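## Task

With the tube gripped in the vise, draw the red-handled pin fully out of it without the tube shifting. The entire pin must rest flat on the tray's floor, lower than the rim, and the tube must stay clamped in its original spot. The tray may be moved only if it finishes upright on the table and away from both the tube and the vise's movable jaw. At the end the robot must not touch the tube or the movable jaw, not even through a loose object. Nothing may depend on the robot holding it, so release everything and back away.

## Robot and tools

Robot: a single arm with six revolute joints and a two-finger gripper, working in a physics simulation. Loose objects may occasionally get a small push from outside. Knocking or placing anything off the table fails the task.

Scene frame: origin on the table surface straight under the arm's base; +z up; +x forward; +y to the left when facing along +x. The base may sit slightly tilted on the table. The gripper's fingers extend along its own +x axis and close along its own y axis. The reported end_effector_position is the point midway between the finger pads, some 3 to 4 cm short of the fingertips, and its reading can be off, more so when the arm is stretched far.

Tool execute_actions, argument actions: a list holding zero or one item. An empty list just reports the current state. A wait is {"steps": N}, N from 1 to 300, returning after N control steps (1/30 s each) counted from the previous result; it sends nothing new. A move is {"rows": [...], "steps": N} with N from 1 to 15 (default 15). Each row is one list of 7 plain numbers for the one arm, in this order: waist, shoulder, elbow, wrist pitch, wrist yaw, wrist roll, gripper opening. The first six are absolute joint target angles in radians (the same values the Joint positions line shows), not offsets. Stated ranges: waist -3.054 to 3.054, shoulder 0.000 to 3.142, elbow 0.000 to 2.356, wrist pitch -1.571 to 1.571, wrist yaw -1.571 to 1.571, wrist roll -3.142 to 3.142. A target more than 0.010 rad beyond a range end, and farther out than the joint's last reported angle, gets the whole call rejected with nothing sent. True ends may differ by up to 0.010 rad; targets past the true end are clipped there, and the result may then say "joint sent to its limit" (possibly about an earlier move). The seventh number is an absolute opening command from -1 to 1: +1 fully open (pad gap 0.088 m), empty fingers touch near -0.80, anything lower is the same. Closing from fully open needs about 0.5 s or more. One row is used per control step; if there are fewer rows than steps, the last row repeats. Optional pictures (true/false) controls whether camera images come back; by default they do, from cam_high, cam_low and cam_wrist, each 504x504.

Motion limits: each step, the commanded angle is held within a lead of the measured one: 0.211 rad for waist, shoulder and elbow, 0.213 wrist pitch, 0.267 wrist yaw, 0.228 wrist roll. If the targets would shift the gripper over 70 mm from where it is, all are scaled back. So large moves take several calls. Friction can leave a joint short of its target, especially at long reach, and tiny turns may not happen; check Joint positions after every move. Between calls the arm continues toward the last row sent until it nearly stops or a step is HELD; only a new action makes it go farther.

Result lines: the state line gives end_effector_position (m), end_effector_quat_wxyz and linear/angular velocities (m/s, rad/s) in the scene frame. Joint positions and Joint velocities list the six joints in column order (rad, rad/s) and then the pad gap (m, m/s). grip_measured is the measured opening on the same -1..1 scale you command. To hold something, keep commanding an opening well below grip_measured; the larger the difference, the stronger the squeeze (roughly 34 N per pad maximum; a fast close can hit harder and even bounce open). Readings may carry a constant error of about 1 mm. "joint command not followed" means a clearance check altered or blocked targets (mounting blocks and posts count as part of the arm). HELD flags steps where your row was not sent in full.

Faults: if contact torque hits a joint's load limit (N m: waist 17.4, shoulder 21.6, elbow 21.5, wrist pitch 5.67, wrist yaw 5.65, wrist roll 5.3, including a carried object's weight), the arm halts for 10 s and the rest of the call is dropped. Holding loads heats motors; a MOTOR HOT line appears from 50 °C, and at 95 °C an OVER-TEMPERATURE FAULT holds the arm; if it does not cool within 30 to 60 s, power is cut and the arm and gripper go limp. Avoid long loaded holds, pressing hard, slamming, dropping or letting things slip.

Tool zoom_image: camera (cam_high, cam_low or cam_wrist) and region [x0, y0, x1, y1] in pixels of that camera's most recent image, top-left is (0, 0), at most 504 by 504. It returns an enlarged view.

Tool finished_scene: scene is the number of the scene being ended. It is final, reports whether the goal was met, and starts the next scene whose task appears in the result. Only call it once the pin lies in the tray, the tube is still clamped, and the gripper is open and clear of everything. Replying without any tool call ends all remaining scenes. When resuming from a summary, first send an empty actions list to learn the current scene and task.

Typical order: look, clamp the tube in the vise, grasp the pin's handle, pull along the tube axis gently so the tube does not move, carry the pin over the tray, lower and release it flat, then retreat.

Each tool is called after "Emit:" as name(argument=value, ...), one argument or row to a line, values as JSON.

## Session

Emit:
execute_actions(
  actions=[],
)

Scene clock: 0.00 s of 6060.00 s.
end_effector_position=(+0.3500, +0.4108, +0.1533) grip_measured=+0.840 end_effector_quat_wxyz=(+0.723, -0.428, -0.076, +0.537) end_effector_velocity=(-0.005, +0.002, -0.001) end_effector_angular_velocity=(-0.007, +0.002, +0.026)
Joint positions: [ 0.381  1.611  0.863  1.178 -0.612 -0.297  0.08 ]
Joint velocities: [ 0.002 -0.002 -0.002  0.007 -0.022 -0.007 -0.   ]
Heat: hottest shoulder 26 °C (+0.0 °C/min).

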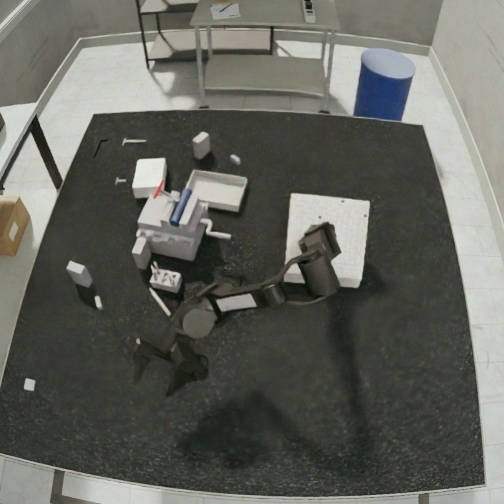

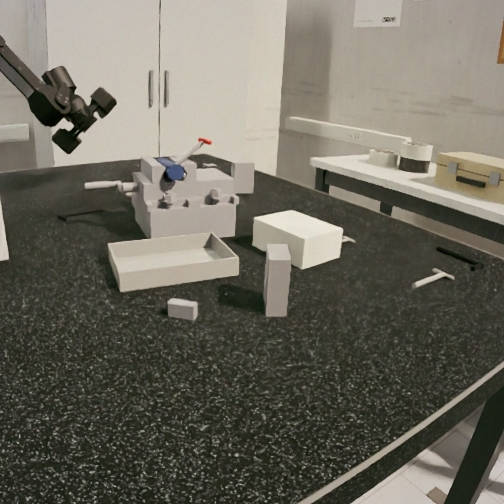

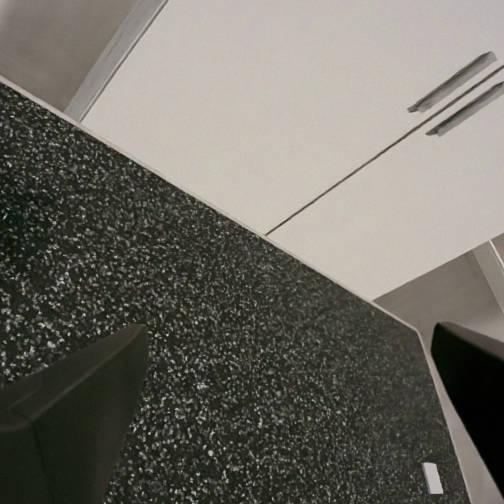

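Emit:
zoom_image(
  camera="cam_low",
  region=[110, 90, 230, 210],
)

Emit:
zoom_image(
  camera="cam_high",
  region=[130, 160, 240, 270],
)

Region (110, 90, 230, 210) of cam_low's 504x504 image, scaled by 4.200, with more detail than that image has.

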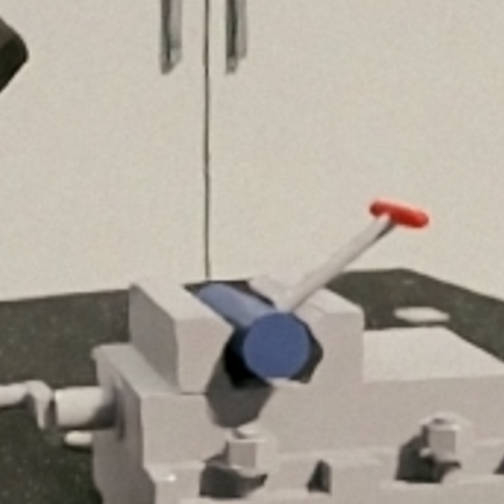

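Region (130, 160, 240, 270) of cam_high's 504x504 image, scaled by 4.582, with more detail than that image has.

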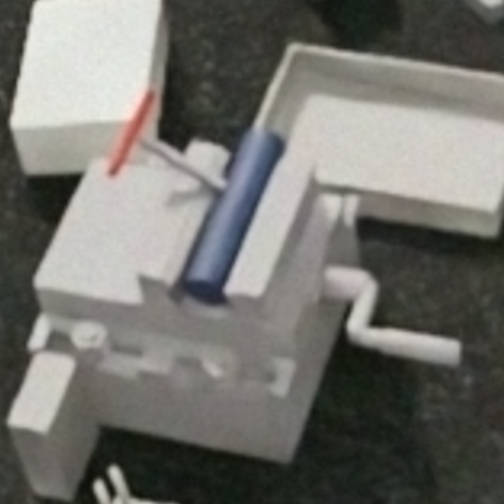

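Emit:
execute_actions(
  actions=[
    {"rows":[[0.1,1.5,1.3,0.45,-0.4,0.4,0.3]],"steps":15},
  ],
  pictures=false,
)

Emit:
execute_actions(
  actions=[
    {"rows":[[-0.25,1.75,1.7,-0.3,-0.215,1.1,0.3]],"steps":15},
  ],
  pictures=false,
)

Emit:
execute_actions(
  actions=[
    {"rows":[[-0.45,2.05,1.95,-1.0,-0.215,1.365,0.3]],"steps":15},
  ],
  pictures=false,
)

Emit:
execute_actions(
  actions=[
    {"rows":[[-0.44,2.3,2.15,-1.4,-0.215,1.34,0.3]],"steps":12},
  ],
  pictures=false,
)

Emit:
execute_actions(
  actions=[
    {"rows":[[-0.44,2.43,2.18,-1.43,-0.215,1.34,0.3]],"steps":15},
  ],
)

Scene clock: 9.83 s of 6060.00 s.
end_effector_position=(+0.4397, +0.4032, +0.3139) grip_measured=+0.311 end_effector_quat_wxyz=(+0.897, -0.263, -0.017, +0.355) end_effector_velocity=(+0.027, -0.009, +0.133) end_effector_angular_velocity=(+1.016, +1.178, -0.829)
Joint positions: [ 0.121  1.518  1.24   0.683 -0.419  0.222  0.054]
Joint velocities: [-0.198 -0.261  0.535 -1.37   0.095  1.487 -0.004]
Heat: hottest shoulder 27 °C (+6.1 °C/min).
Steps of this call (steps 1 to 280: nothing new was sent; steps 281 to 295: all 15 steps of this action). Readings (joint positions):
281: [0.376 1.608 0.873 1.159 -0.607 -0.280]
282: [0.362 1.606 0.889 1.130 -0.586 -0.256]
284: [0.317 1.597 0.930 1.083 -0.544 -0.207]
288: [0.221 1.568 1.028 0.975 -0.485 -0.093]
295: the state above

Scene clock: 10.33 s of 6060.00 s.
end_effector_position=(+0.5400, +0.2526, +0.4241) grip_measured=+0.300 end_effector_quat_wxyz=(+0.998, -0.020, +0.018, +0.057) end_effector_velocity=(-0.011, -0.215, +0.156) end_effector_angular_velocity=(+1.568, +0.342, -1.057)
Joint positions: [-0.217  1.728  1.626  0.192 -0.232  0.734  0.054]
Joint velocities: [-0.462  0.022  0.584 -1.385  0.139  1.487 -0.   ]
Heat: hottest shoulder 27 °C (+5.8 °C/min).
Steps of this call (steps 1 to 15: all 15 steps of this action). Readings (joint positions):
1: [0.111 1.520 1.260 0.657 -0.409 0.249]
2: [0.095 1.530 1.284 0.641 -0.390 0.271]
4: [0.053 1.562 1.331 0.593 -0.353 0.320]
8: [-0.045 1.643 1.421 0.482 -0.300 0.429]
15: the state above

Scene clock: 10.83 s of 6060.00 s.
end_effector_position=(+0.5656, +0.0550, +0.4131) grip_measured=+0.300 end_effector_quat_wxyz=(+0.920, +0.303, +0.073, -0.236) end_effector_velocity=(-0.116, -0.289, -0.255) end_effector_angular_velocity=(+1.237, +0.729, -1.362)
Joint positions: [-0.44   2.029  1.912 -0.348 -0.22   1.267  0.054]
Joint velocities: [-0.12   0.276  0.11  -1.473 -0.022  0.769  0.   ]
Heat: hottest shoulder 27 °C (+5.5 °C/min).
Steps of this call (steps 1 to 15: all 15 steps of this action). Readings (joint positions):
1: [-0.233 1.738 1.647 0.163 -0.231 0.763]
2: [-0.252 1.753 1.673 0.147 -0.231 0.787]
4: [-0.293 1.790 1.728 0.095 -0.231 0.842]
8: [-0.369 1.894 1.827 -0.025 -0.227 0.969]
15: the state above

Scene clock: 11.23 s of 6060.00 s.
end_effector_position=(+0.5295, -0.0376, +0.2979) grip_measured=+0.300 end_effector_quat_wxyz=(+0.770, +0.375, +0.209, -0.473) end_effector_velocity=(-0.248, -0.050, -0.175) end_effector_angular_velocity=(+0.489, +0.974, -0.970)
Joint positions: [-0.438  2.296  2.118 -0.912 -0.22   1.331  0.054]
Joint velocities: [-0.002  0.105  0.076 -1.429  0.007  0.007 -0.   ]
Heat: hottest shoulder 28 °C (+10.7 °C/min).
Steps of this call (steps 1 to 12: all 12 steps of this action). Readings (joint positions):
1: [-0.443 2.061 1.944 -0.412 -0.220 1.285]
2: [-0.443 2.100 1.992 -0.443 -0.220 1.295]
4: [-0.442 2.166 2.059 -0.523 -0.220 1.309]
8: [-0.438 2.256 2.107 -0.717 -0.220 1.325]
12: the state above

Scene clock: 11.73 s of 6060.00 s.
end_effector_position=(+0.4382, -0.0595, +0.2284) grip_measured=+0.300 end_effector_quat_wxyz=(+0.574, +0.383, +0.321, -0.649) end_effector_velocity=(-0.021, +0.015, +0.007) end_effector_angular_velocity=(+0.027, +0.060, -0.091)
Joint positions: [-0.437  2.428  2.168 -1.404 -0.22   1.335  0.054]
Joint velocities: [-0.002 -0.002  0.046 -0.154  0.007  0.022 -0.   ]
Heat: hottest shoulder 28 °C (+10.2 °C/min).
Steps of this call (steps 1 to 15: all 15 steps of this action). Readings (joint positions):
1: [-0.438 2.313 2.128 -0.964 -0.220 1.332]
2: [-0.437 2.327 2.143 -1.003 -0.220 1.333]
4: [-0.437 2.356 2.160 -1.096 -0.220 1.333]
8: [-0.437 2.410 2.163 -1.287 -0.220 1.334]
15: the state above

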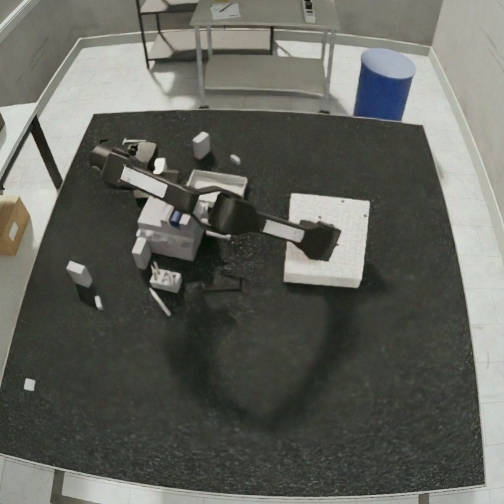

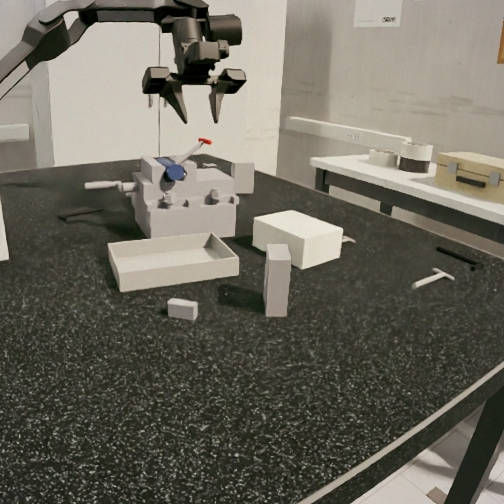

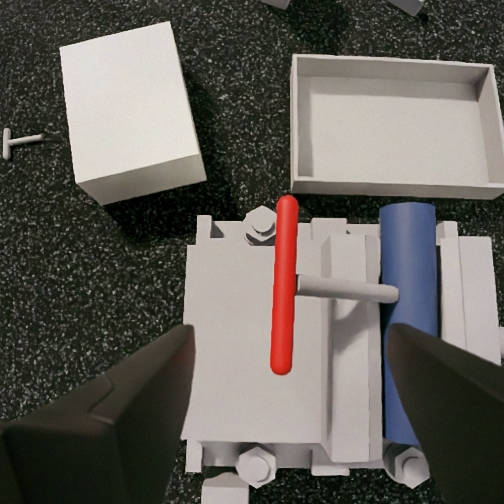

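Emit:
execute_actions(
  actions=[
    {"rows":[[-0.37,2.412,1.995,-1.262,-0.22,1.41,-0.2]],"steps":15},
  ],
  pictures=false,
)

Emit:
execute_actions(
  actions=[
    {"rows":[[-0.395,2.34,1.92,-1.26,-0.22,1.39,-0.2]],"steps":10},
  ],
  pictures=false,
)

Emit:
execute_actions(
  actions=[
    {"rows":[[-0.412,2.28,1.845,-1.247,-0.22,1.37,-0.2]],"steps":15},
  ],
)

Scene clock: 21.13 s of 6060.00 s.
end_effector_position=(+0.4359, -0.0595, +0.1788) grip_measured=-0.190 end_effector_quat_wxyz=(+0.563, +0.377, +0.327, -0.659) end_effector_velocity=(-0.008, -0.010, -0.001) end_effector_angular_velocity=(+0.011, -0.002, -0.020)
Joint positions: [-0.365  2.419  2.007 -1.269 -0.219  1.403  0.03 ]
Joint velocities: [-0.022 -0.007 -0.046  0.022 -0.007 -0.007 -0.004]
Heat: hottest waist 29 °C (+8.5 °C/min).
Steps of this call (steps 1 to 30: the robot went on to your last target; steps 31 to 267: nothing new was sent; steps 268 to 282: all 15 steps of this action). Readings (joint positions):
268: [-0.435 2.425 2.145 -1.398 -0.219 1.349]
269: [-0.428 2.418 2.118 -1.365 -0.219 1.362]
271: [-0.406 2.416 2.073 -1.324 -0.219 1.379]
275: [-0.367 2.419 2.020 -1.288 -0.219 1.396]
282: the state above

Scene clock: 21.47 s of 6060.00 s.
end_effector_position=(+0.4230, -0.0585, +0.1912) grip_measured=-0.199 end_effector_quat_wxyz=(+0.561, +0.384, +0.320, -0.660) end_effector_velocity=(-0.010, +0.009, +0.005) end_effector_angular_velocity=(+0.016, +0.033, +0.032)
Joint positions: [-0.39   2.359  1.937 -1.26  -0.22   1.397  0.029]
Joint velocities: [-0.002 -0.042 -0.037 -0.022 -0.007 -0.051 -0.   ]
Heat: hottest waist 29 °C (+8.4 °C/min).
Steps of this call (steps 1 to 10: all 10 steps of this action). Readings (joint positions):
1: [-0.366 2.412 1.994 -1.260 -0.219 1.403]
2: [-0.369 2.402 1.977 -1.260 -0.219 1.403]
4: [-0.377 2.385 1.957 -1.259 -0.220 1.402]
8: [-0.389 2.363 1.940 -1.260 -0.220 1.398]
10: the state above

Scene clock: 21.97 s of 6060.00 s.
end_effector_position=(+0.4090, -0.0548, +0.1992) grip_measured=-0.199 end_effector_quat_wxyz=(+0.562, +0.384, +0.321, -0.658) end_effector_velocity=(-0.005, +0.001, -0.001) end_effector_angular_velocity=(+0.013, +0.011, -0.006)
Joint positions: [-0.407  2.295  1.858 -1.246 -0.22   1.376  0.029]
Joint velocities: [-0.002 -0.007 -0.017 -0.007 -0.007 -0.007 -0.   ]
Heat: hottest waist 29 °C (+8.2 °C/min).
Steps of this call (steps 1 to 15: all 15 steps of this action). Readings (joint positions):
1: [-0.391 2.349 1.923 -1.248 -0.220 1.393]
2: [-0.393 2.338 1.908 -1.242 -0.220 1.388]
4: [-0.399 2.316 1.888 -1.248 -0.220 1.383]
8: [-0.406 2.297 1.867 -1.249 -0.220 1.378]
15: the state above

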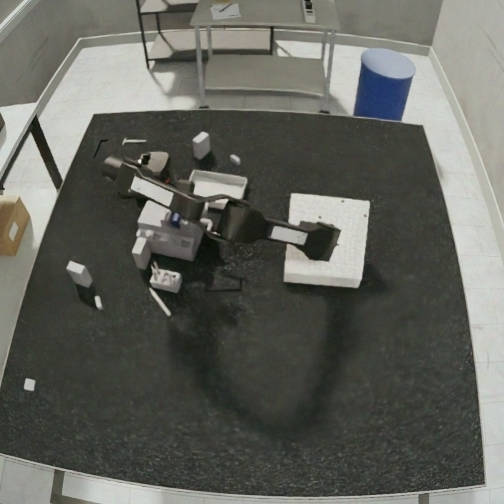

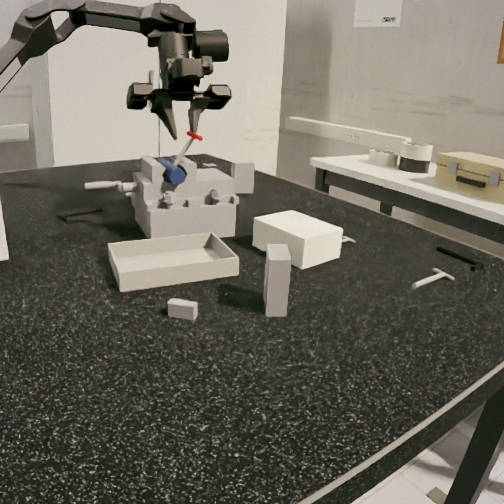

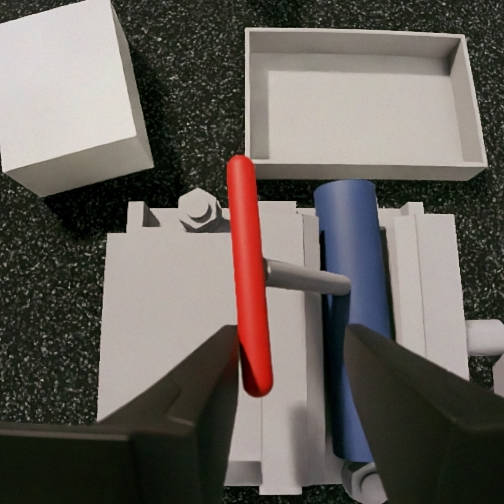

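Working, barely at the tip; hold height constant.

Emit:
execute_actions(
  actions=[
    {"rows":[[-0.42,2.215,1.74,-1.21,-0.22,1.36,-0.3]],"steps":8},
  ],
  pictures=false,
)

Emit:
execute_actions(
  actions=[
    {"rows":[[-0.428,2.15,1.645,-1.18,-0.22,1.35,-0.3]],"steps":8},
  ],
  pictures=false,
)

Emit:
execute_actions(
  actions=[
    {"rows":[[-0.437,2.09,1.55,-1.15,-0.22,1.34,-0.3]],"steps":8},
  ],
  pictures=false,
)

Emit:
execute_actions(
  actions=[
    {"rows":[[-0.446,2.03,1.46,-1.124,-0.22,1.335,-0.1]],"steps":15},
  ],
)

Scene clock: 25.87 s of 6060.00 s.
end_effector_position=(+0.3940, -0.0522, +0.1996) grip_measured=-0.288 end_effector_quat_wxyz=(+0.561, +0.384, +0.323, -0.659) end_effector_velocity=(-0.013, +0.001, +0.000) end_effector_angular_velocity=(+0.003, -0.016, +0.006)
Joint positions: [-0.415  2.235  1.763 -1.216 -0.22   1.367  0.025]
Joint velocities: [-0.012 -0.061 -0.1    0.051 -0.007 -0.007 -0.005]
Heat: hottest waist 30 °C (+9.3 °C/min).
Steps of this call (steps 1 to 15: the robot went on to your last target; steps 16 to 109: nothing new was sent; steps 110 to 117: all 8 steps of this action). Readings (joint positions):
110: [-0.407 2.284 1.839 -1.231 -0.220 1.373]
111: [-0.409 2.272 1.818 -1.225 -0.220 1.372]
113: [-0.411 2.252 1.787 -1.226 -0.220 1.370]
117: the state above

Scene clock: 26.13 s of 6060.00 s.
end_effector_position=(+0.3780, -0.0486, +0.1999) grip_measured=-0.298 end_effector_quat_wxyz=(+0.560, +0.383, +0.324, -0.659) end_effector_velocity=(-0.017, +0.005, +0.002) end_effector_angular_velocity=(+0.007, +0.002, +0.029)
Joint positions: [-0.422  2.172  1.667 -1.187 -0.22   1.357  0.024]
Joint velocities: [-0.012 -0.076 -0.105  0.037 -0.007 -0.037 -0.001]
Heat: hottest waist 30 °C (+9.2 °C/min).
Steps of this call (steps 1 to 8: all 8 steps of this action). Readings (joint positions):
1: [-0.415 2.224 1.745 -1.200 -0.220 1.364]
2: [-0.416 2.211 1.723 -1.195 -0.220 1.362]
4: [-0.419 2.190 1.692 -1.197 -0.220 1.360]
8: the state above

Scene clock: 26.40 s of 6060.00 s.
end_effector_position=(+0.3612, -0.0463, +0.1990) grip_measured=-0.300 end_effector_quat_wxyz=(+0.559, +0.383, +0.325, -0.659) end_effector_velocity=(-0.021, +0.004, -0.001) end_effector_angular_velocity=(-0.002, +0.009, -0.008)
Joint positions: [-0.431  2.112  1.572 -1.158 -0.22   1.347  0.024]
Joint velocities: [-0.007 -0.071 -0.105  0.022  0.007 -0.007 -0.   ]
Heat: hottest waist 30 °C (+9.1 °C/min).
Steps of this call (steps 1 to 8: all 8 steps of this action). Readings (joint positions):
1: [-0.422 2.162 1.650 -1.172 -0.220 1.354]
2: [-0.423 2.149 1.628 -1.166 -0.220 1.352]
4: [-0.427 2.128 1.597 -1.166 -0.220 1.350]
8: the state above

Scene clock: 26.90 s of 6060.00 s.
end_effector_position=(+0.3425, -0.0433, +0.1979) grip_measured=-0.104 end_effector_quat_wxyz=(+0.558, +0.385, +0.324, -0.660) end_effector_velocity=(-0.005, +0.002, -0.001) end_effector_angular_velocity=(+0.011, +0.007, -0.003)
Joint positions: [-0.441  2.045  1.471 -1.128 -0.22   1.341  0.034]
Joint velocities: [-0.002 -0.012 -0.017 -0.007 -0.007 -0.007  0.001]
Heat: hottest waist 30 °C (+8.9 °C/min).
Steps of this call (steps 1 to 15: all 15 steps of this action). Readings (joint positions):
1: [-0.431 2.101 1.556 -1.143 -0.220 1.346]
2: [-0.433 2.089 1.535 -1.137 -0.220 1.344]
4: [-0.436 2.068 1.505 -1.138 -0.220 1.343]
8: [-0.440 2.051 1.481 -1.131 -0.220 1.342]
15: the state above

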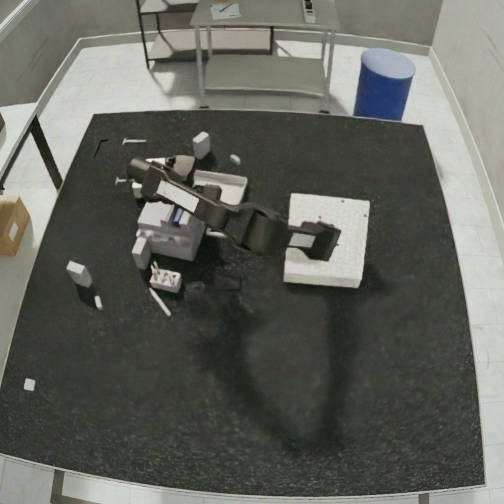

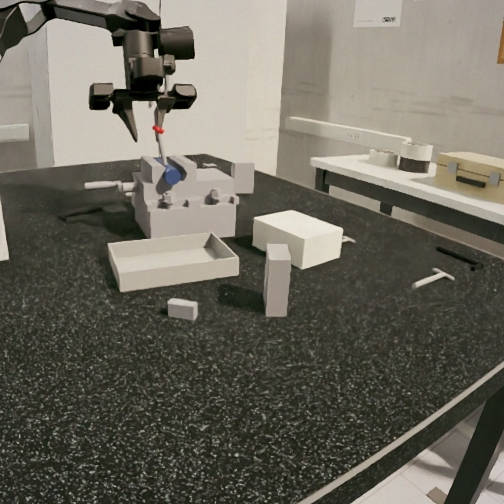

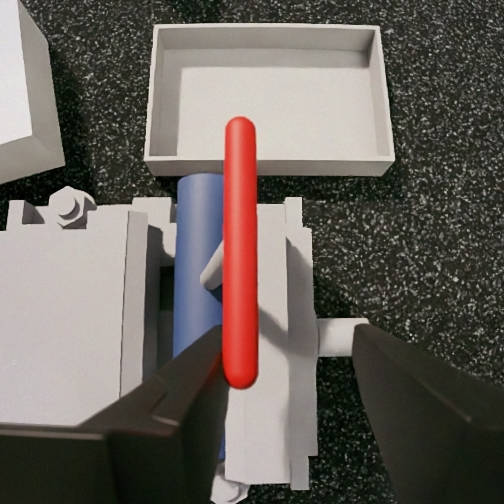

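Emit:
execute_actions(
  actions=[
    {"rows":[[-0.446,2.04,1.47,-1.128,-0.22,1.335,0.6],[-0.446,2.04,1.47,-1.128,-0.22,1.335,0.6],[-0.446,2.04,1.47,-1.128,-0.22,1.335,0.6],[-0.446,2.04,1.47,-1.128,-0.22,1.335,0.6],[-0.446,1.88,1.5,-1.3,-0.22,1.335,0.6]],"steps":15},
  ],
  pictures=false,
)

Emit:
execute_actions(
  actions=[
    {"rows":[[-0.65,1.4,1.0,-1.1,-0.55,0.6,0.6]],"steps":15},
  ],
  pictures=false,
)

Emit:
execute_actions(
  actions=[
    {"rows":[[-0.85,1.4,0.62,-0.65,-0.83,-0.2,0.6]],"steps":15},
  ],
  pictures=false,
)

Emit:
execute_actions(
  actions=[
    {"rows":[[-0.78,1.53,0.555,-0.5,-0.825,-0.3,0.6]],"steps":8},
  ],
  pictures=false,
)

Emit:
execute_actions(
  actions=[
    {"rows":[[-0.65,1.57,0.45,-0.23,-0.805,-0.12,0.6]],"steps":8},
  ],
  pictures=false,
)

Emit:
execute_actions(
  actions=[
    {"rows":[[-0.534,1.609,0.348,0.028,-0.786,0.058,0.3]],"steps":15},
  ],
)

Scene clock: 36.20 s of 6060.00 s.
end_effector_position=(+0.3228, +0.0036, +0.2356) grip_measured=+0.587 end_effector_quat_wxyz=(+0.565, +0.385, +0.322, -0.655) end_effector_velocity=(-0.015, +0.008, -0.002) end_effector_angular_velocity=(+0.033, +0.054, -0.041)
Joint positions: [-0.441  1.889  1.493 -1.288 -0.22   1.339  0.068]
Joint velocities: [ 0.002 -0.002  0.002 -0.081 -0.007 -0.007  0.005]
Heat: hottest waist 31 °C (+8.3 °C/min).
Steps of this call (steps 1 to 15: the robot went on to your last target; steps 16 to 264: nothing new was sent; steps 265 to 279: all 15 steps of this action). Readings (joint positions):
265: [-0.441 2.042 1.468 -1.126 -0.220 1.340]
266: [-0.441 2.042 1.468 -1.126 -0.220 1.340]
268: [-0.441 2.042 1.468 -1.126 -0.220 1.340]
272: [-0.441 1.962 1.472 -1.240 -0.220 1.339]
279: the state above

Scene clock: 36.70 s of 6060.00 s.
end_effector_position=(+0.2530, +0.0379, +0.2438) grip_measured=+0.599 end_effector_quat_wxyz=(+0.735, +0.319, +0.445, -0.401) end_effector_velocity=(-0.040, +0.004, -0.022) end_effector_angular_velocity=(-0.103, +0.143, +0.448)
Joint positions: [-0.642  1.426  1.03  -1.108 -0.537  0.669  0.068]
Joint velocities: [-0.042 -0.144 -0.188  0.007 -0.037 -0.535 -0.   ]
Heat: hottest waist 31 °C (+8.2 °C/min).
Steps of this call (steps 1 to 15: all 15 steps of this action). Readings (joint positions):
1: [-0.456 1.863 1.458 -1.242 -0.276 1.293]
2: [-0.490 1.828 1.411 -1.207 -0.341 1.240]
4: [-0.570 1.741 1.318 -1.171 -0.418 1.141]
8: [-0.636 1.548 1.146 -1.128 -0.499 0.940]
15: the state above

Scene clock: 37.20 s of 6060.00 s.
end_effector_position=(+0.2373, -0.0082, +0.2057) grip_measured=+0.600 end_effector_quat_wxyz=(+0.869, +0.124, +0.456, -0.146) end_effector_velocity=(-0.007, -0.009, -0.014) end_effector_angular_velocity=(-0.568, +0.110, +0.902)
Joint positions: [-0.843  1.405  0.643 -0.669 -0.818 -0.069  0.068]
Joint velocities: [-0.027 -0.002 -0.095  0.11  -0.037 -1.077 -0.   ]
Heat: hottest waist 31 °C (+8.1 °C/min).
Steps of this call (steps 1 to 15: all 15 steps of this action). Readings (joint positions):
1: [-0.663 1.418 0.998 -1.064 -0.596 0.623]
2: [-0.704 1.409 0.956 -1.009 -0.655 0.570]
4: [-0.776 1.405 0.867 -0.915 -0.718 0.470]
8: [-0.827 1.405 0.707 -0.758 -0.784 0.269]
15: the state above

Scene clock: 37.47 s of 6060.00 s.
end_effector_position=(+0.2363, -0.0203, +0.1693) grip_measured=+0.600 end_effector_quat_wxyz=(+0.864, +0.043, +0.495, -0.085) end_effector_velocity=(+0.015, -0.015, -0.016) end_effector_angular_velocity=(-0.173, +0.003, +0.298)
Joint positions: [-0.787  1.514  0.569 -0.526 -0.822 -0.267  0.068]
Joint velocities: [ 0.046  0.085 -0.046  0.227 -0.007 -0.242 -0.   ]
Heat: hottest waist 31 °C (+8.0 °C/min).
Steps of this call (steps 1 to 8: all 8 steps of this action). Readings (joint positions):
1: [-0.837 1.418 0.631 -0.635 -0.821 -0.117]
2: [-0.825 1.437 0.620 -0.597 -0.822 -0.160]
4: [-0.804 1.479 0.597 -0.563 -0.822 -0.215]
8: the state above

Scene clock: 37.73 s of 6060.00 s.
end_effector_position=(+0.2430, -0.0181, +0.1336) grip_measured=+0.600 end_effector_quat_wxyz=(+0.861, +0.031, +0.503, -0.070) end_effector_velocity=(+0.023, +0.000, -0.018) end_effector_angular_velocity=(-0.051, -0.081, +0.073)
Joint positions: [-0.665  1.56   0.47  -0.276 -0.813 -0.144  0.068]
Joint velocities: [ 0.11   0.027 -0.09   0.359  0.007  0.168  0.   ]
Heat: hottest waist 31 °C (+8.0 °C/min).
Steps of this call (steps 1 to 8: all 8 steps of this action). Readings (joint positions):
1: [-0.773 1.519 0.553 -0.476 -0.822 -0.244]
2: [-0.744 1.526 0.536 -0.424 -0.822 -0.218]
4: [-0.698 1.544 0.503 -0.352 -0.819 -0.180]
8: the state above

Scene clock: 38.23 s of 6060.00 s.
end_effector_position=(+0.2467, -0.0115, +0.1014) grip_measured=+0.306 end_effector_quat_wxyz=(+0.864, +0.037, +0.498, -0.066) end_effector_velocity=(-0.002, +0.004, -0.006) end_effector_angular_velocity=(+0.016, -0.002, +0.002)
Joint positions: [-0.538  1.602  0.359  0.018 -0.792  0.048  0.054]
Joint velocities: [ 0.022  0.002 -0.027  0.051 -0.007  0.037 -0.002]
Heat: hottest waist 31 °C (+7.8 °C/min).
Steps of this call (steps 1 to 15: all 15 steps of this action). Readings (joint positions):
1: [-0.650 1.564 0.453 -0.225 -0.808 -0.104]
2: [-0.624 1.570 0.436 -0.175 -0.804 -0.067]
4: [-0.580 1.586 0.401 -0.100 -0.800 -0.019]
8: [-0.549 1.600 0.367 -0.019 -0.794 0.028]
15: the state above

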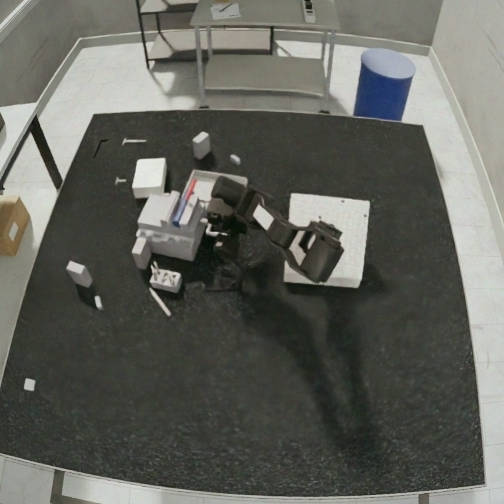

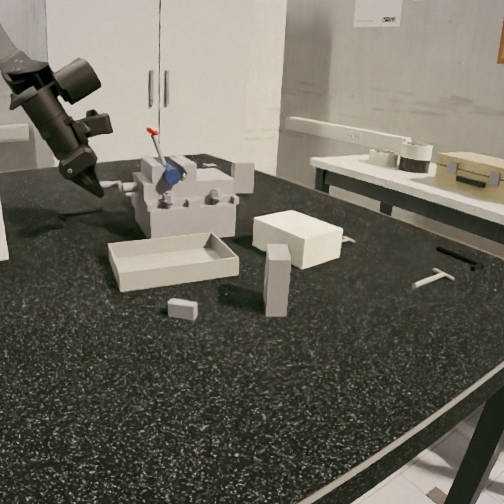

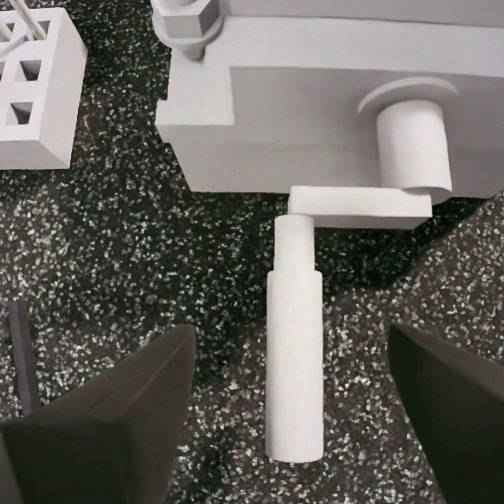

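Emit:
execute_actions(
  actions=[
    {"rows":[[-0.534,1.609,0.348,0.028,-0.786,0.058,-0.6]],"steps":14},
  ],
  pictures=false,
)

Emit:
execute_actions(
  actions=[
    {"rows":[[-0.602,1.585,0.409,-0.121,-0.805,-0.04,-0.9],[-0.602,1.585,0.409,-0.121,-0.805,-0.04,-0.9],[-0.602,1.585,0.409,-0.121,-0.805,-0.04,-0.9],[-0.683,1.623,0.463,-0.219,-0.823,-0.156,-0.9],[-0.683,1.623,0.463,-0.219,-0.823,-0.156,-0.9],[-0.683,1.623,0.463,-0.219,-0.823,-0.156,-0.9],[-0.756,1.702,0.5,-0.254,-0.84,-0.259,-0.9],[-0.756,1.702,0.5,-0.254,-0.84,-0.259,-0.9],[-0.756,1.702,0.5,-0.254,-0.84,-0.259,-0.9],[-0.801,1.792,0.516,-0.226,-0.849,-0.324,-0.9]],"steps":14},
  ],
  pictures=false,
)

Emit:
execute_actions(
  actions=[
    {"rows":[[-0.806,1.877,0.501,-0.134,-0.85,-0.331,-0.9],[-0.806,1.877,0.501,-0.134,-0.85,-0.331,-0.9],[-0.806,1.877,0.501,-0.134,-0.85,-0.331,-0.9],[-0.77,1.945,0.463,0.011,-0.842,-0.28,-0.9],[-0.77,1.945,0.463,0.011,-0.842,-0.28,-0.9],[-0.77,1.945,0.463,0.011,-0.842,-0.28,-0.9],[-0.702,1.982,0.407,0.174,-0.827,-0.182,-0.9],[-0.702,1.982,0.407,0.174,-0.827,-0.182,-0.9],[-0.702,1.982,0.407,0.174,-0.827,-0.182,-0.9],[-0.621,1.974,0.353,0.307,-0.809,-0.066,-0.9]],"steps":14},
  ],
  pictures=false,
)

Emit:
execute_actions(
  actions=[
    {"rows":[[-0.547,1.912,0.313,0.361,-0.793,0.038,-0.9],[-0.547,1.912,0.313,0.361,-0.793,0.038,-0.9],[-0.547,1.912,0.313,0.361,-0.793,0.038,-0.9],[-0.503,1.805,0.3,0.314,-0.783,0.102,-0.9],[-0.503,1.805,0.3,0.314,-0.783,0.102,-0.9],[-0.503,1.805,0.3,0.314,-0.783,0.102,-0.9],[-0.498,1.69,0.315,0.186,-0.782,0.109,-0.9],[-0.498,1.69,0.315,0.186,-0.782,0.109,-0.9],[-0.498,1.69,0.315,0.186,-0.782,0.109,-0.9],[-0.534,1.607,0.356,0.025,-0.789,0.055,-0.9]],"steps":14},
  ],
)

Emit:
zoom_image(
  camera="cam_low",
  region=[110, 90, 230, 210],
)

Scene clock: 50.27 s of 6060.00 s.
end_effector_position=(+0.2463, -0.0107, +0.0999) grip_measured=-0.519 end_effector_quat_wxyz=(+0.864, +0.038, +0.498, -0.065) end_effector_velocity=(-0.005, +0.001, -0.003) end_effector_angular_velocity=(+0.014, +0.016, -0.009)
Joint positions: [-0.533  1.604  0.356  0.025 -0.794  0.054  0.014]
Joint velocities: [-0.002 -0.002 -0.007 -0.022 -0.007 -0.007  0.   ]
Heat: hottest waist 29 °C (+3.6 °C/min).
Steps of this call (steps 1 to 15: the robot went on to your last target; steps 16 to 347: nothing new was sent; steps 348 to 361: all 14 steps of this action). Readings (joint positions):
348: [-0.535 1.604 0.356 0.024 -0.791 0.053]
349: [-0.535 1.604 0.356 0.024 -0.791 0.053]
351: [-0.535 1.604 0.356 0.024 -0.791 0.053]
355: [-0.534 1.604 0.356 0.024 -0.793 0.053]
361: the state above

Scene clock: 50.73 s of 6060.00 s.
end_effector_position=(+0.2392, -0.0504, +0.1323) grip_measured=-0.518 end_effector_quat_wxyz=(+0.868, +0.038, +0.491, -0.058) end_effector_velocity=(-0.019, -0.107, -0.017) end_effector_angular_velocity=(-0.155, +0.053, -0.043)
Joint positions: [-0.78   1.735  0.492 -0.222 -0.865 -0.292  0.014]
Joint velocities: [-0.217  0.442  0.09   0.125  0.139 -0.359 -0.   ]
Heat: hottest waist 29 °C (+3.5 °C/min).
Steps of this call (steps 1 to 14: all 14 steps of this action). Readings (joint positions):
1: [-0.539 1.603 0.362 0.008 -0.799 0.044]
2: [-0.551 1.601 0.372 -0.019 -0.805 0.027]
4: [-0.578 1.597 0.395 -0.079 -0.817 -0.014]
8: [-0.666 1.628 0.450 -0.194 -0.857 -0.133]
14: the state above

Scene clock: 51.20 s of 6060.00 s.
end_effector_position=(+0.2373, -0.0665, +0.0771) grip_measured=-0.519 end_effector_quat_wxyz=(+0.862, +0.039, +0.500, -0.072) end_effector_velocity=(-0.001, +0.047, -0.055) end_effector_angular_velocity=(+0.079, +0.009, -0.019)
Joint positions: [-0.658  1.958  0.379  0.226 -0.818 -0.114  0.014]
Joint velocities: [ 0.286  0.027 -0.208  0.491  0.007  0.432 -0.   ]
Heat: hottest waist 29 °C (+3.5 °C/min).
Steps of this call (steps 1 to 14: all 14 steps of this action). Readings (joint positions):
1: [-0.788 1.758 0.494 -0.213 -0.862 -0.304]
2: [-0.796 1.780 0.494 -0.193 -0.859 -0.314]
4: [-0.802 1.830 0.491 -0.148 -0.852 -0.321]
8: [-0.765 1.918 0.453 0.011 -0.836 -0.266]
14: the state above

Scene clock: 51.67 s of 6060.00 s.
end_effector_position=(+0.2455, -0.0126, +0.0893) grip_measured=-0.518 end_effector_quat_wxyz=(+0.860, +0.044, +0.505, -0.061) end_effector_velocity=(+0.008, +0.028, +0.068) end_effector_angular_velocity=(-0.047, -0.085, +0.041)
Joint positions: [-0.511  1.658  0.343  0.09  -0.798  0.073  0.014]
Joint velocities: [-0.11  -0.393  0.076 -0.447 -0.022 -0.11   0.   ]
Heat: hottest waist 29 °C (+3.5 °C/min).
Steps of this call (steps 1 to 14: all 14 steps of this action). Readings (joint positions):
1: [-0.642 1.955 0.367 0.253 -0.815 -0.090]
2: [-0.621 1.949 0.354 0.281 -0.809 -0.059]
4: [-0.586 1.924 0.338 0.307 -0.795 -0.015]
8: [-0.509 1.828 0.323 0.269 -0.771 0.071]
14: the state above

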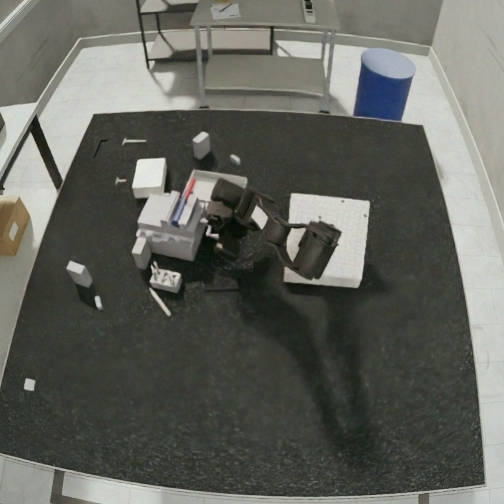

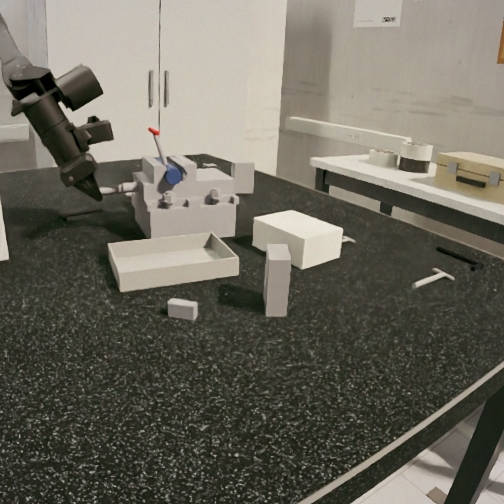

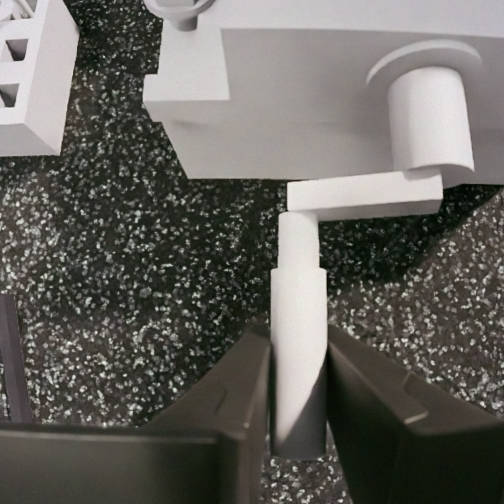

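Region (110, 90, 230, 210) of cam_low's 504x504 image, scaled by 4.200, with more detail than that image has.

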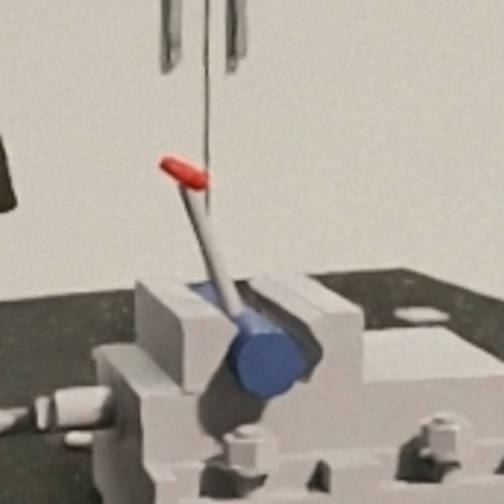

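Same state as before (about 4 turns left). Three turns.

Emit:
execute_actions(
  actions=[
    {"rows":[[-0.602,1.585,0.409,-0.121,-0.805,-0.04,-0.9],[-0.602,1.585,0.409,-0.121,-0.805,-0.04,-0.9],[-0.602,1.585,0.409,-0.121,-0.805,-0.04,-0.9],[-0.683,1.623,0.463,-0.219,-0.823,-0.156,-0.9],[-0.683,1.623,0.463,-0.219,-0.823,-0.156,-0.9],[-0.683,1.623,0.463,-0.219,-0.823,-0.156,-0.9],[-0.756,1.702,0.5,-0.254,-0.84,-0.259,-0.9],[-0.756,1.702,0.5,-0.254,-0.84,-0.259,-0.9],[-0.756,1.702,0.5,-0.254,-0.84,-0.259,-0.9],[-0.801,1.792,0.516,-0.226,-0.849,-0.324,-0.9]],"steps":14},
  ],
  pictures=false,
)

Emit:
execute_actions(
  actions=[
    {"rows":[[-0.806,1.877,0.501,-0.134,-0.85,-0.331,-0.9],[-0.806,1.877,0.501,-0.134,-0.85,-0.331,-0.9],[-0.806,1.877,0.501,-0.134,-0.85,-0.331,-0.9],[-0.77,1.945,0.463,0.011,-0.842,-0.28,-0.9],[-0.77,1.945,0.463,0.011,-0.842,-0.28,-0.9],[-0.77,1.945,0.463,0.011,-0.842,-0.28,-0.9],[-0.702,1.982,0.407,0.174,-0.827,-0.182,-0.9],[-0.702,1.982,0.407,0.174,-0.827,-0.182,-0.9],[-0.702,1.982,0.407,0.174,-0.827,-0.182,-0.9],[-0.621,1.974,0.353,0.307,-0.809,-0.066,-0.9]],"steps":14},
  ],
  pictures=false,
)

Emit:
execute_actions(
  actions=[
    {"rows":[[-0.547,1.912,0.313,0.361,-0.793,0.038,-0.9],[-0.547,1.912,0.313,0.361,-0.793,0.038,-0.9],[-0.547,1.912,0.313,0.361,-0.793,0.038,-0.9],[-0.503,1.805,0.3,0.314,-0.783,0.102,-0.9],[-0.503,1.805,0.3,0.314,-0.783,0.102,-0.9],[-0.503,1.805,0.3,0.314,-0.783,0.102,-0.9],[-0.498,1.69,0.315,0.186,-0.782,0.109,-0.9],[-0.498,1.69,0.315,0.186,-0.782,0.109,-0.9],[-0.498,1.69,0.315,0.186,-0.782,0.109,-0.9],[-0.534,1.607,0.356,0.025,-0.789,0.055,-0.9]],"steps":14},
  ],
  pictures=false,
)

Emit:
execute_actions(
  actions=[
    {"rows":[[-0.602,1.585,0.409,-0.121,-0.805,-0.04,-0.9],[-0.602,1.585,0.409,-0.121,-0.805,-0.04,-0.9],[-0.602,1.585,0.409,-0.121,-0.805,-0.04,-0.9],[-0.683,1.623,0.463,-0.219,-0.823,-0.156,-0.9],[-0.683,1.623,0.463,-0.219,-0.823,-0.156,-0.9],[-0.683,1.623,0.463,-0.219,-0.823,-0.156,-0.9],[-0.756,1.702,0.5,-0.254,-0.84,-0.259,-0.9],[-0.756,1.702,0.5,-0.254,-0.84,-0.259,-0.9],[-0.756,1.702,0.5,-0.254,-0.84,-0.259,-0.9],[-0.801,1.792,0.516,-0.226,-0.849,-0.324,-0.9]],"steps":14},
  ],
  pictures=false,
)

Emit:
execute_actions(
  actions=[
    {"rows":[[-0.806,1.877,0.501,-0.134,-0.85,-0.331,-0.9],[-0.806,1.877,0.501,-0.134,-0.85,-0.331,-0.9],[-0.806,1.877,0.501,-0.134,-0.85,-0.331,-0.9],[-0.77,1.945,0.463,0.011,-0.842,-0.28,-0.9],[-0.77,1.945,0.463,0.011,-0.842,-0.28,-0.9],[-0.77,1.945,0.463,0.011,-0.842,-0.28,-0.9],[-0.702,1.982,0.407,0.174,-0.827,-0.182,-0.9],[-0.702,1.982,0.407,0.174,-0.827,-0.182,-0.9],[-0.702,1.982,0.407,0.174,-0.827,-0.182,-0.9],[-0.621,1.974,0.353,0.307,-0.809,-0.066,-0.9]],"steps":14},
  ],
  pictures=false,
)

Emit:
execute_actions(
  actions=[
    {"rows":[[-0.547,1.912,0.313,0.361,-0.793,0.038,-0.9],[-0.547,1.912,0.313,0.361,-0.793,0.038,-0.9],[-0.547,1.912,0.313,0.361,-0.793,0.038,-0.9],[-0.503,1.805,0.3,0.314,-0.783,0.102,-0.9],[-0.503,1.805,0.3,0.314,-0.783,0.102,-0.9],[-0.503,1.805,0.3,0.314,-0.783,0.102,-0.9],[-0.498,1.69,0.315,0.186,-0.782,0.109,-0.9],[-0.498,1.69,0.315,0.186,-0.782,0.109,-0.9],[-0.498,1.69,0.315,0.186,-0.782,0.109,-0.9],[-0.534,1.607,0.356,0.025,-0.789,0.055,-0.9]],"steps":14},
  ],
  pictures=false,
)

Emit:
execute_actions(
  actions=[
    {"rows":[[-0.602,1.585,0.409,-0.121,-0.805,-0.04,-0.9],[-0.602,1.585,0.409,-0.121,-0.805,-0.04,-0.9],[-0.602,1.585,0.409,-0.121,-0.805,-0.04,-0.9],[-0.683,1.623,0.463,-0.219,-0.823,-0.156,-0.9],[-0.683,1.623,0.463,-0.219,-0.823,-0.156,-0.9],[-0.683,1.623,0.463,-0.219,-0.823,-0.156,-0.9],[-0.756,1.702,0.5,-0.254,-0.84,-0.259,-0.9],[-0.756,1.702,0.5,-0.254,-0.84,-0.259,-0.9],[-0.756,1.702,0.5,-0.254,-0.84,-0.259,-0.9],[-0.801,1.792,0.516,-0.226,-0.849,-0.324,-0.9]],"steps":14},
  ],
  pictures=false,
)

Emit:
execute_actions(
  actions=[
    {"rows":[[-0.806,1.877,0.501,-0.134,-0.85,-0.331,-0.9],[-0.806,1.877,0.501,-0.134,-0.85,-0.331,-0.9],[-0.806,1.877,0.501,-0.134,-0.85,-0.331,-0.9],[-0.77,1.945,0.463,0.011,-0.842,-0.28,-0.9],[-0.77,1.945,0.463,0.011,-0.842,-0.28,-0.9],[-0.77,1.945,0.463,0.011,-0.842,-0.28,-0.9],[-0.702,1.982,0.407,0.174,-0.827,-0.182,-0.9],[-0.702,1.982,0.407,0.174,-0.827,-0.182,-0.9],[-0.702,1.982,0.407,0.174,-0.827,-0.182,-0.9],[-0.621,1.974,0.353,0.307,-0.809,-0.066,-0.9]],"steps":14},
  ],
  pictures=false,
)

Emit:
execute_actions(
  actions=[
    {"rows":[[-0.547,1.912,0.313,0.361,-0.793,0.038,-0.9],[-0.547,1.912,0.313,0.361,-0.793,0.038,-0.9],[-0.547,1.912,0.313,0.361,-0.793,0.038,-0.9],[-0.503,1.805,0.3,0.314,-0.783,0.102,-0.9],[-0.503,1.805,0.3,0.314,-0.783,0.102,-0.9],[-0.503,1.805,0.3,0.314,-0.783,0.102,-0.9],[-0.498,1.69,0.315,0.186,-0.782,0.109,-0.9],[-0.498,1.69,0.315,0.186,-0.782,0.109,-0.9],[-0.498,1.69,0.315,0.186,-0.782,0.109,-0.9],[-0.534,1.607,0.356,0.025,-0.789,0.055,-0.9]],"steps":14},
  ],
)

Emit:
zoom_image(
  camera="cam_low",
  region=[110, 90, 230, 210],
)

Scene clock: 84.63 s of 6060.00 s.
end_effector_position=(+0.2391, -0.0507, +0.1324) grip_measured=-0.518 end_effector_quat_wxyz=(+0.868, +0.038, +0.491, -0.059) end_effector_velocity=(-0.019, -0.110, -0.019) end_effector_angular_velocity=(-0.146, +0.072, -0.070)
Joint positions: [-0.781  1.735  0.492 -0.222 -0.864 -0.293  0.014]
Joint velocities: [-0.212  0.462  0.105  0.11   0.154 -0.344  0.   ]
Heat: hottest waist 28 °C (-2.0 °C/min).
Steps of this call (steps 1 to 30: the robot went on to your last target; steps 31 to 975: nothing new was sent; steps 976 to 989: all 14 steps of this action). Readings (joint positions):
976: [-0.534 1.610 0.364 0.008 -0.798 0.044]
977: [-0.547 1.605 0.374 -0.024 -0.805 0.027]
979: [-0.576 1.599 0.397 -0.082 -0.817 -0.012]
983: [-0.666 1.629 0.450 -0.196 -0.858 -0.133]
989: the state above

Scene clock: 85.10 s of 6060.00 s.
end_effector_position=(+0.2372, -0.0664, +0.0770) grip_measured=-0.519 end_effector_quat_wxyz=(+0.862, +0.039, +0.500, -0.072) end_effector_velocity=(-0.002, +0.050, -0.057) end_effector_angular_velocity=(+0.092, +0.019, -0.004)
Joint positions: [-0.658  1.958  0.378  0.226 -0.818 -0.114  0.014]
Joint velocities: [ 0.291  0.032 -0.203  0.476 -0.007  0.418 -0.   ]
Heat: hottest shoulder 28 °C (-2.0 °C/min).
Steps of this call (steps 1 to 14: all 14 steps of this action). Readings (joint positions):
1: [-0.789 1.758 0.494 -0.212 -0.860 -0.304]
2: [-0.797 1.780 0.494 -0.193 -0.857 -0.314]
4: [-0.802 1.830 0.491 -0.147 -0.850 -0.320]
8: [-0.765 1.918 0.453 0.012 -0.836 -0.266]
14: the state above

Scene clock: 85.57 s of 6060.00 s.
end_effector_position=(+0.2455, -0.0126, +0.0893) grip_measured=-0.518 end_effector_quat_wxyz=(+0.860, +0.044, +0.505, -0.062) end_effector_velocity=(+0.007, +0.025, +0.069) end_effector_angular_velocity=(-0.067, -0.086, +0.043)
Joint positions: [-0.511  1.658  0.343  0.09  -0.798  0.073  0.014]
Joint velocities: [-0.115 -0.393  0.076 -0.447 -0.007 -0.125  0.   ]
Heat: hottest shoulder 28 °C (-2.0 °C/min).
Steps of this call (steps 1 to 14: all 14 steps of this action). Readings (joint positions):
1: [-0.642 1.955 0.367 0.253 -0.816 -0.090]
2: [-0.621 1.949 0.354 0.281 -0.810 -0.059]
4: [-0.586 1.923 0.337 0.306 -0.794 -0.014]
8: [-0.509 1.827 0.323 0.270 -0.772 0.071]
14: the state above

Scene clock: 86.03 s of 6060.00 s.
end_effector_position=(+0.2394, -0.0488, +0.1324) grip_measured=-0.518 end_effector_quat_wxyz=(+0.869, +0.039, +0.490, -0.055) end_effector_velocity=(-0.020, -0.144, -0.009) end_effector_angular_velocity=(-0.361, +0.077, -0.094)
Joint positions: [-0.779  1.732  0.491 -0.224 -0.872 -0.292  0.014]
Joint velocities: [-0.252  0.452  0.11   0.168  0.33  -0.403 -0.008]
Heat: hottest shoulder 28 °C (-2.0 °C/min).
Steps of this call (steps 1 to 14: all 14 steps of this action). Readings (joint positions):
1: [-0.522 1.645 0.355 0.052 -0.805 0.057]
2: [-0.538 1.631 0.368 0.008 -0.813 0.036]
4: [-0.569 1.616 0.394 -0.064 -0.826 -0.007]
8: [-0.660 1.635 0.449 -0.190 -0.868 -0.134]
14: the state above

Scene clock: 86.50 s of 6060.00 s.
end_effector_position=(+0.2373, -0.0665, +0.0771) grip_measured=-0.519 end_effector_quat_wxyz=(+0.862, +0.039, +0.500, -0.072) end_effector_velocity=(+0.002, +0.048, -0.054) end_effector_angular_velocity=(+0.084, -0.004, -0.003)
Joint positions: [-0.658  1.958  0.379  0.226 -0.818 -0.114  0.014]
Joint velocities: [ 0.286  0.032 -0.203  0.505 -0.007  0.432 -0.   ]
Heat: hottest shoulder 28 °C (-2.0 °C/min).
Steps of this call (steps 1 to 14: all 14 steps of this action). Readings (joint positions):
1: [-0.788 1.755 0.492 -0.212 -0.865 -0.305]
2: [-0.797 1.779 0.493 -0.191 -0.859 -0.315]
4: [-0.802 1.830 0.490 -0.146 -0.852 -0.321]
8: [-0.765 1.917 0.453 0.011 -0.836 -0.267]
14: the state above

Scene clock: 86.97 s of 6060.00 s.
end_effector_position=(+0.2456, -0.0126, +0.0893) grip_measured=-0.518 end_effector_quat_wxyz=(+0.860, +0.044, +0.505, -0.062) end_effector_velocity=(+0.001, +0.024, +0.064) end_effector_angular_velocity=(-0.066, -0.060, +0.018)
Joint positions: [-0.511  1.658  0.344  0.09  -0.797  0.073  0.014]
Joint velocities: [-0.11  -0.393  0.071 -0.476  0.007 -0.125  0.   ]
Heat: hottest shoulder 28 °C (-2.0 °C/min).
Steps of this call (steps 1 to 14: all 14 steps of this action). Readings (joint positions):
1: [-0.642 1.955 0.367 0.254 -0.815 -0.089]
2: [-0.620 1.949 0.354 0.282 -0.809 -0.059]
4: [-0.584 1.923 0.338 0.307 -0.794 -0.014]
8: [-0.508 1.826 0.323 0.268 -0.772 0.073]
14: the state above

Scene clock: 87.43 s of 6060.00 s.
end_effector_position=(+0.2395, -0.0492, +0.1324) grip_measured=-0.518 end_effector_quat_wxyz=(+0.869, +0.038, +0.490, -0.055) end_effector_velocity=(-0.023, -0.142, -0.012) end_effector_angular_velocity=(-0.341, +0.079, -0.095)
Joint positions: [-0.779  1.733  0.491 -0.222 -0.87  -0.293  0.014]
Joint velocities: [-0.252  0.457  0.1    0.168  0.315 -0.403  0.002]
Heat: hottest shoulder 28 °C (-3.0 °C/min).
Steps of this call (steps 1 to 14: all 14 steps of this action). Readings (joint positions):
1: [-0.522 1.645 0.355 0.053 -0.804 0.057]
2: [-0.537 1.631 0.368 0.008 -0.812 0.036]
4: [-0.568 1.616 0.394 -0.063 -0.825 -0.008]
8: [-0.660 1.636 0.449 -0.189 -0.868 -0.135]
14: the state above

Scene clock: 87.90 s of 6060.00 s.
end_effector_position=(+0.2375, -0.0668, +0.0773) grip_measured=-0.519 end_effector_quat_wxyz=(+0.862, +0.038, +0.499, -0.072) end_effector_velocity=(-0.001, +0.044, -0.056) end_effector_angular_velocity=(+0.070, +0.015, -0.029)
Joint positions: [-0.659  1.958  0.379  0.227 -0.817 -0.115  0.014]
Joint velocities: [ 0.286  0.037 -0.203  0.491  0.022  0.432 -0.   ]
Heat: hottest shoulder 28 °C (-3.0 °C/min).
Steps of this call (steps 1 to 14: all 14 steps of this action). Readings (joint positions):
1: [-0.787 1.756 0.493 -0.211 -0.863 -0.305]
2: [-0.796 1.780 0.493 -0.191 -0.859 -0.315]
4: [-0.801 1.830 0.491 -0.146 -0.852 -0.320]
8: [-0.765 1.918 0.453 0.012 -0.836 -0.267]
14: the state above

Scene clock: 88.37 s of 6060.00 s.
end_effector_position=(+0.2457, -0.0126, +0.0894) grip_measured=-0.518 end_effector_quat_wxyz=(+0.860, +0.044, +0.505, -0.062) end_effector_velocity=(+0.008, +0.024, +0.069) end_effector_angular_velocity=(-0.074, -0.086, +0.030)
Joint positions: [-0.511  1.658  0.344  0.09  -0.798  0.073  0.014]
Joint velocities: [-0.11  -0.398  0.076 -0.447  0.007 -0.11   0.   ]
Heat: hottest shoulder 28 °C (-3.0 °C/min).
Steps of this call (steps 1 to 14: all 14 steps of this action). Readings (joint positions):
1: [-0.643 1.955 0.367 0.254 -0.815 -0.091]
2: [-0.621 1.949 0.355 0.282 -0.808 -0.061]
4: [-0.586 1.924 0.338 0.308 -0.794 -0.016]
8: [-0.508 1.828 0.324 0.269 -0.770 0.071]
14: the state above

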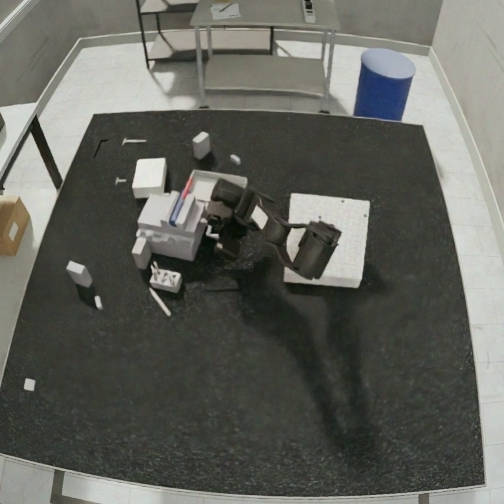

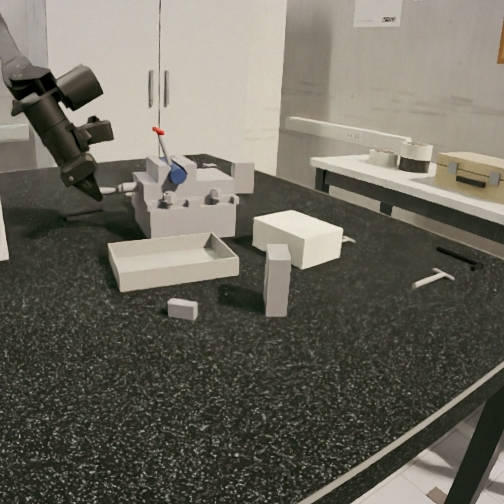

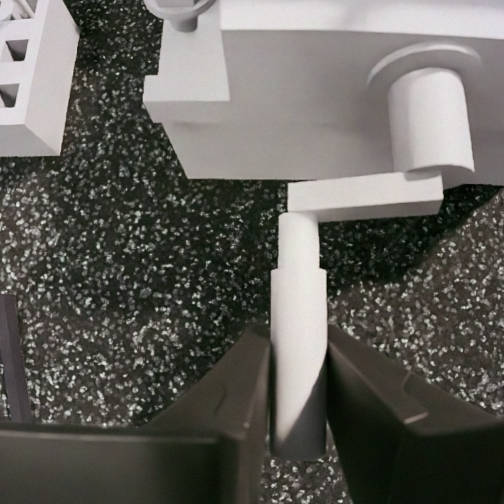

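Region (110, 90, 230, 210) of cam_low's 504x504 image, scaled by 4.200, with more detail than that image has.

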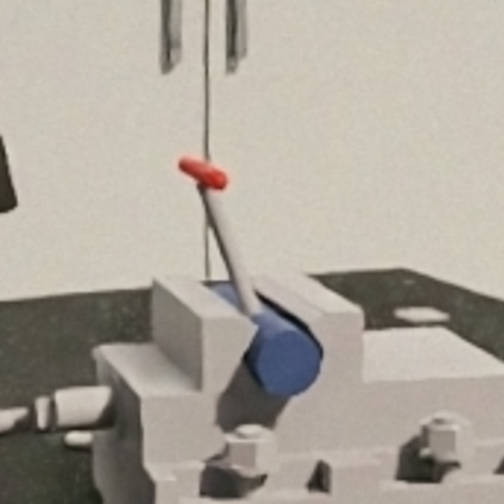

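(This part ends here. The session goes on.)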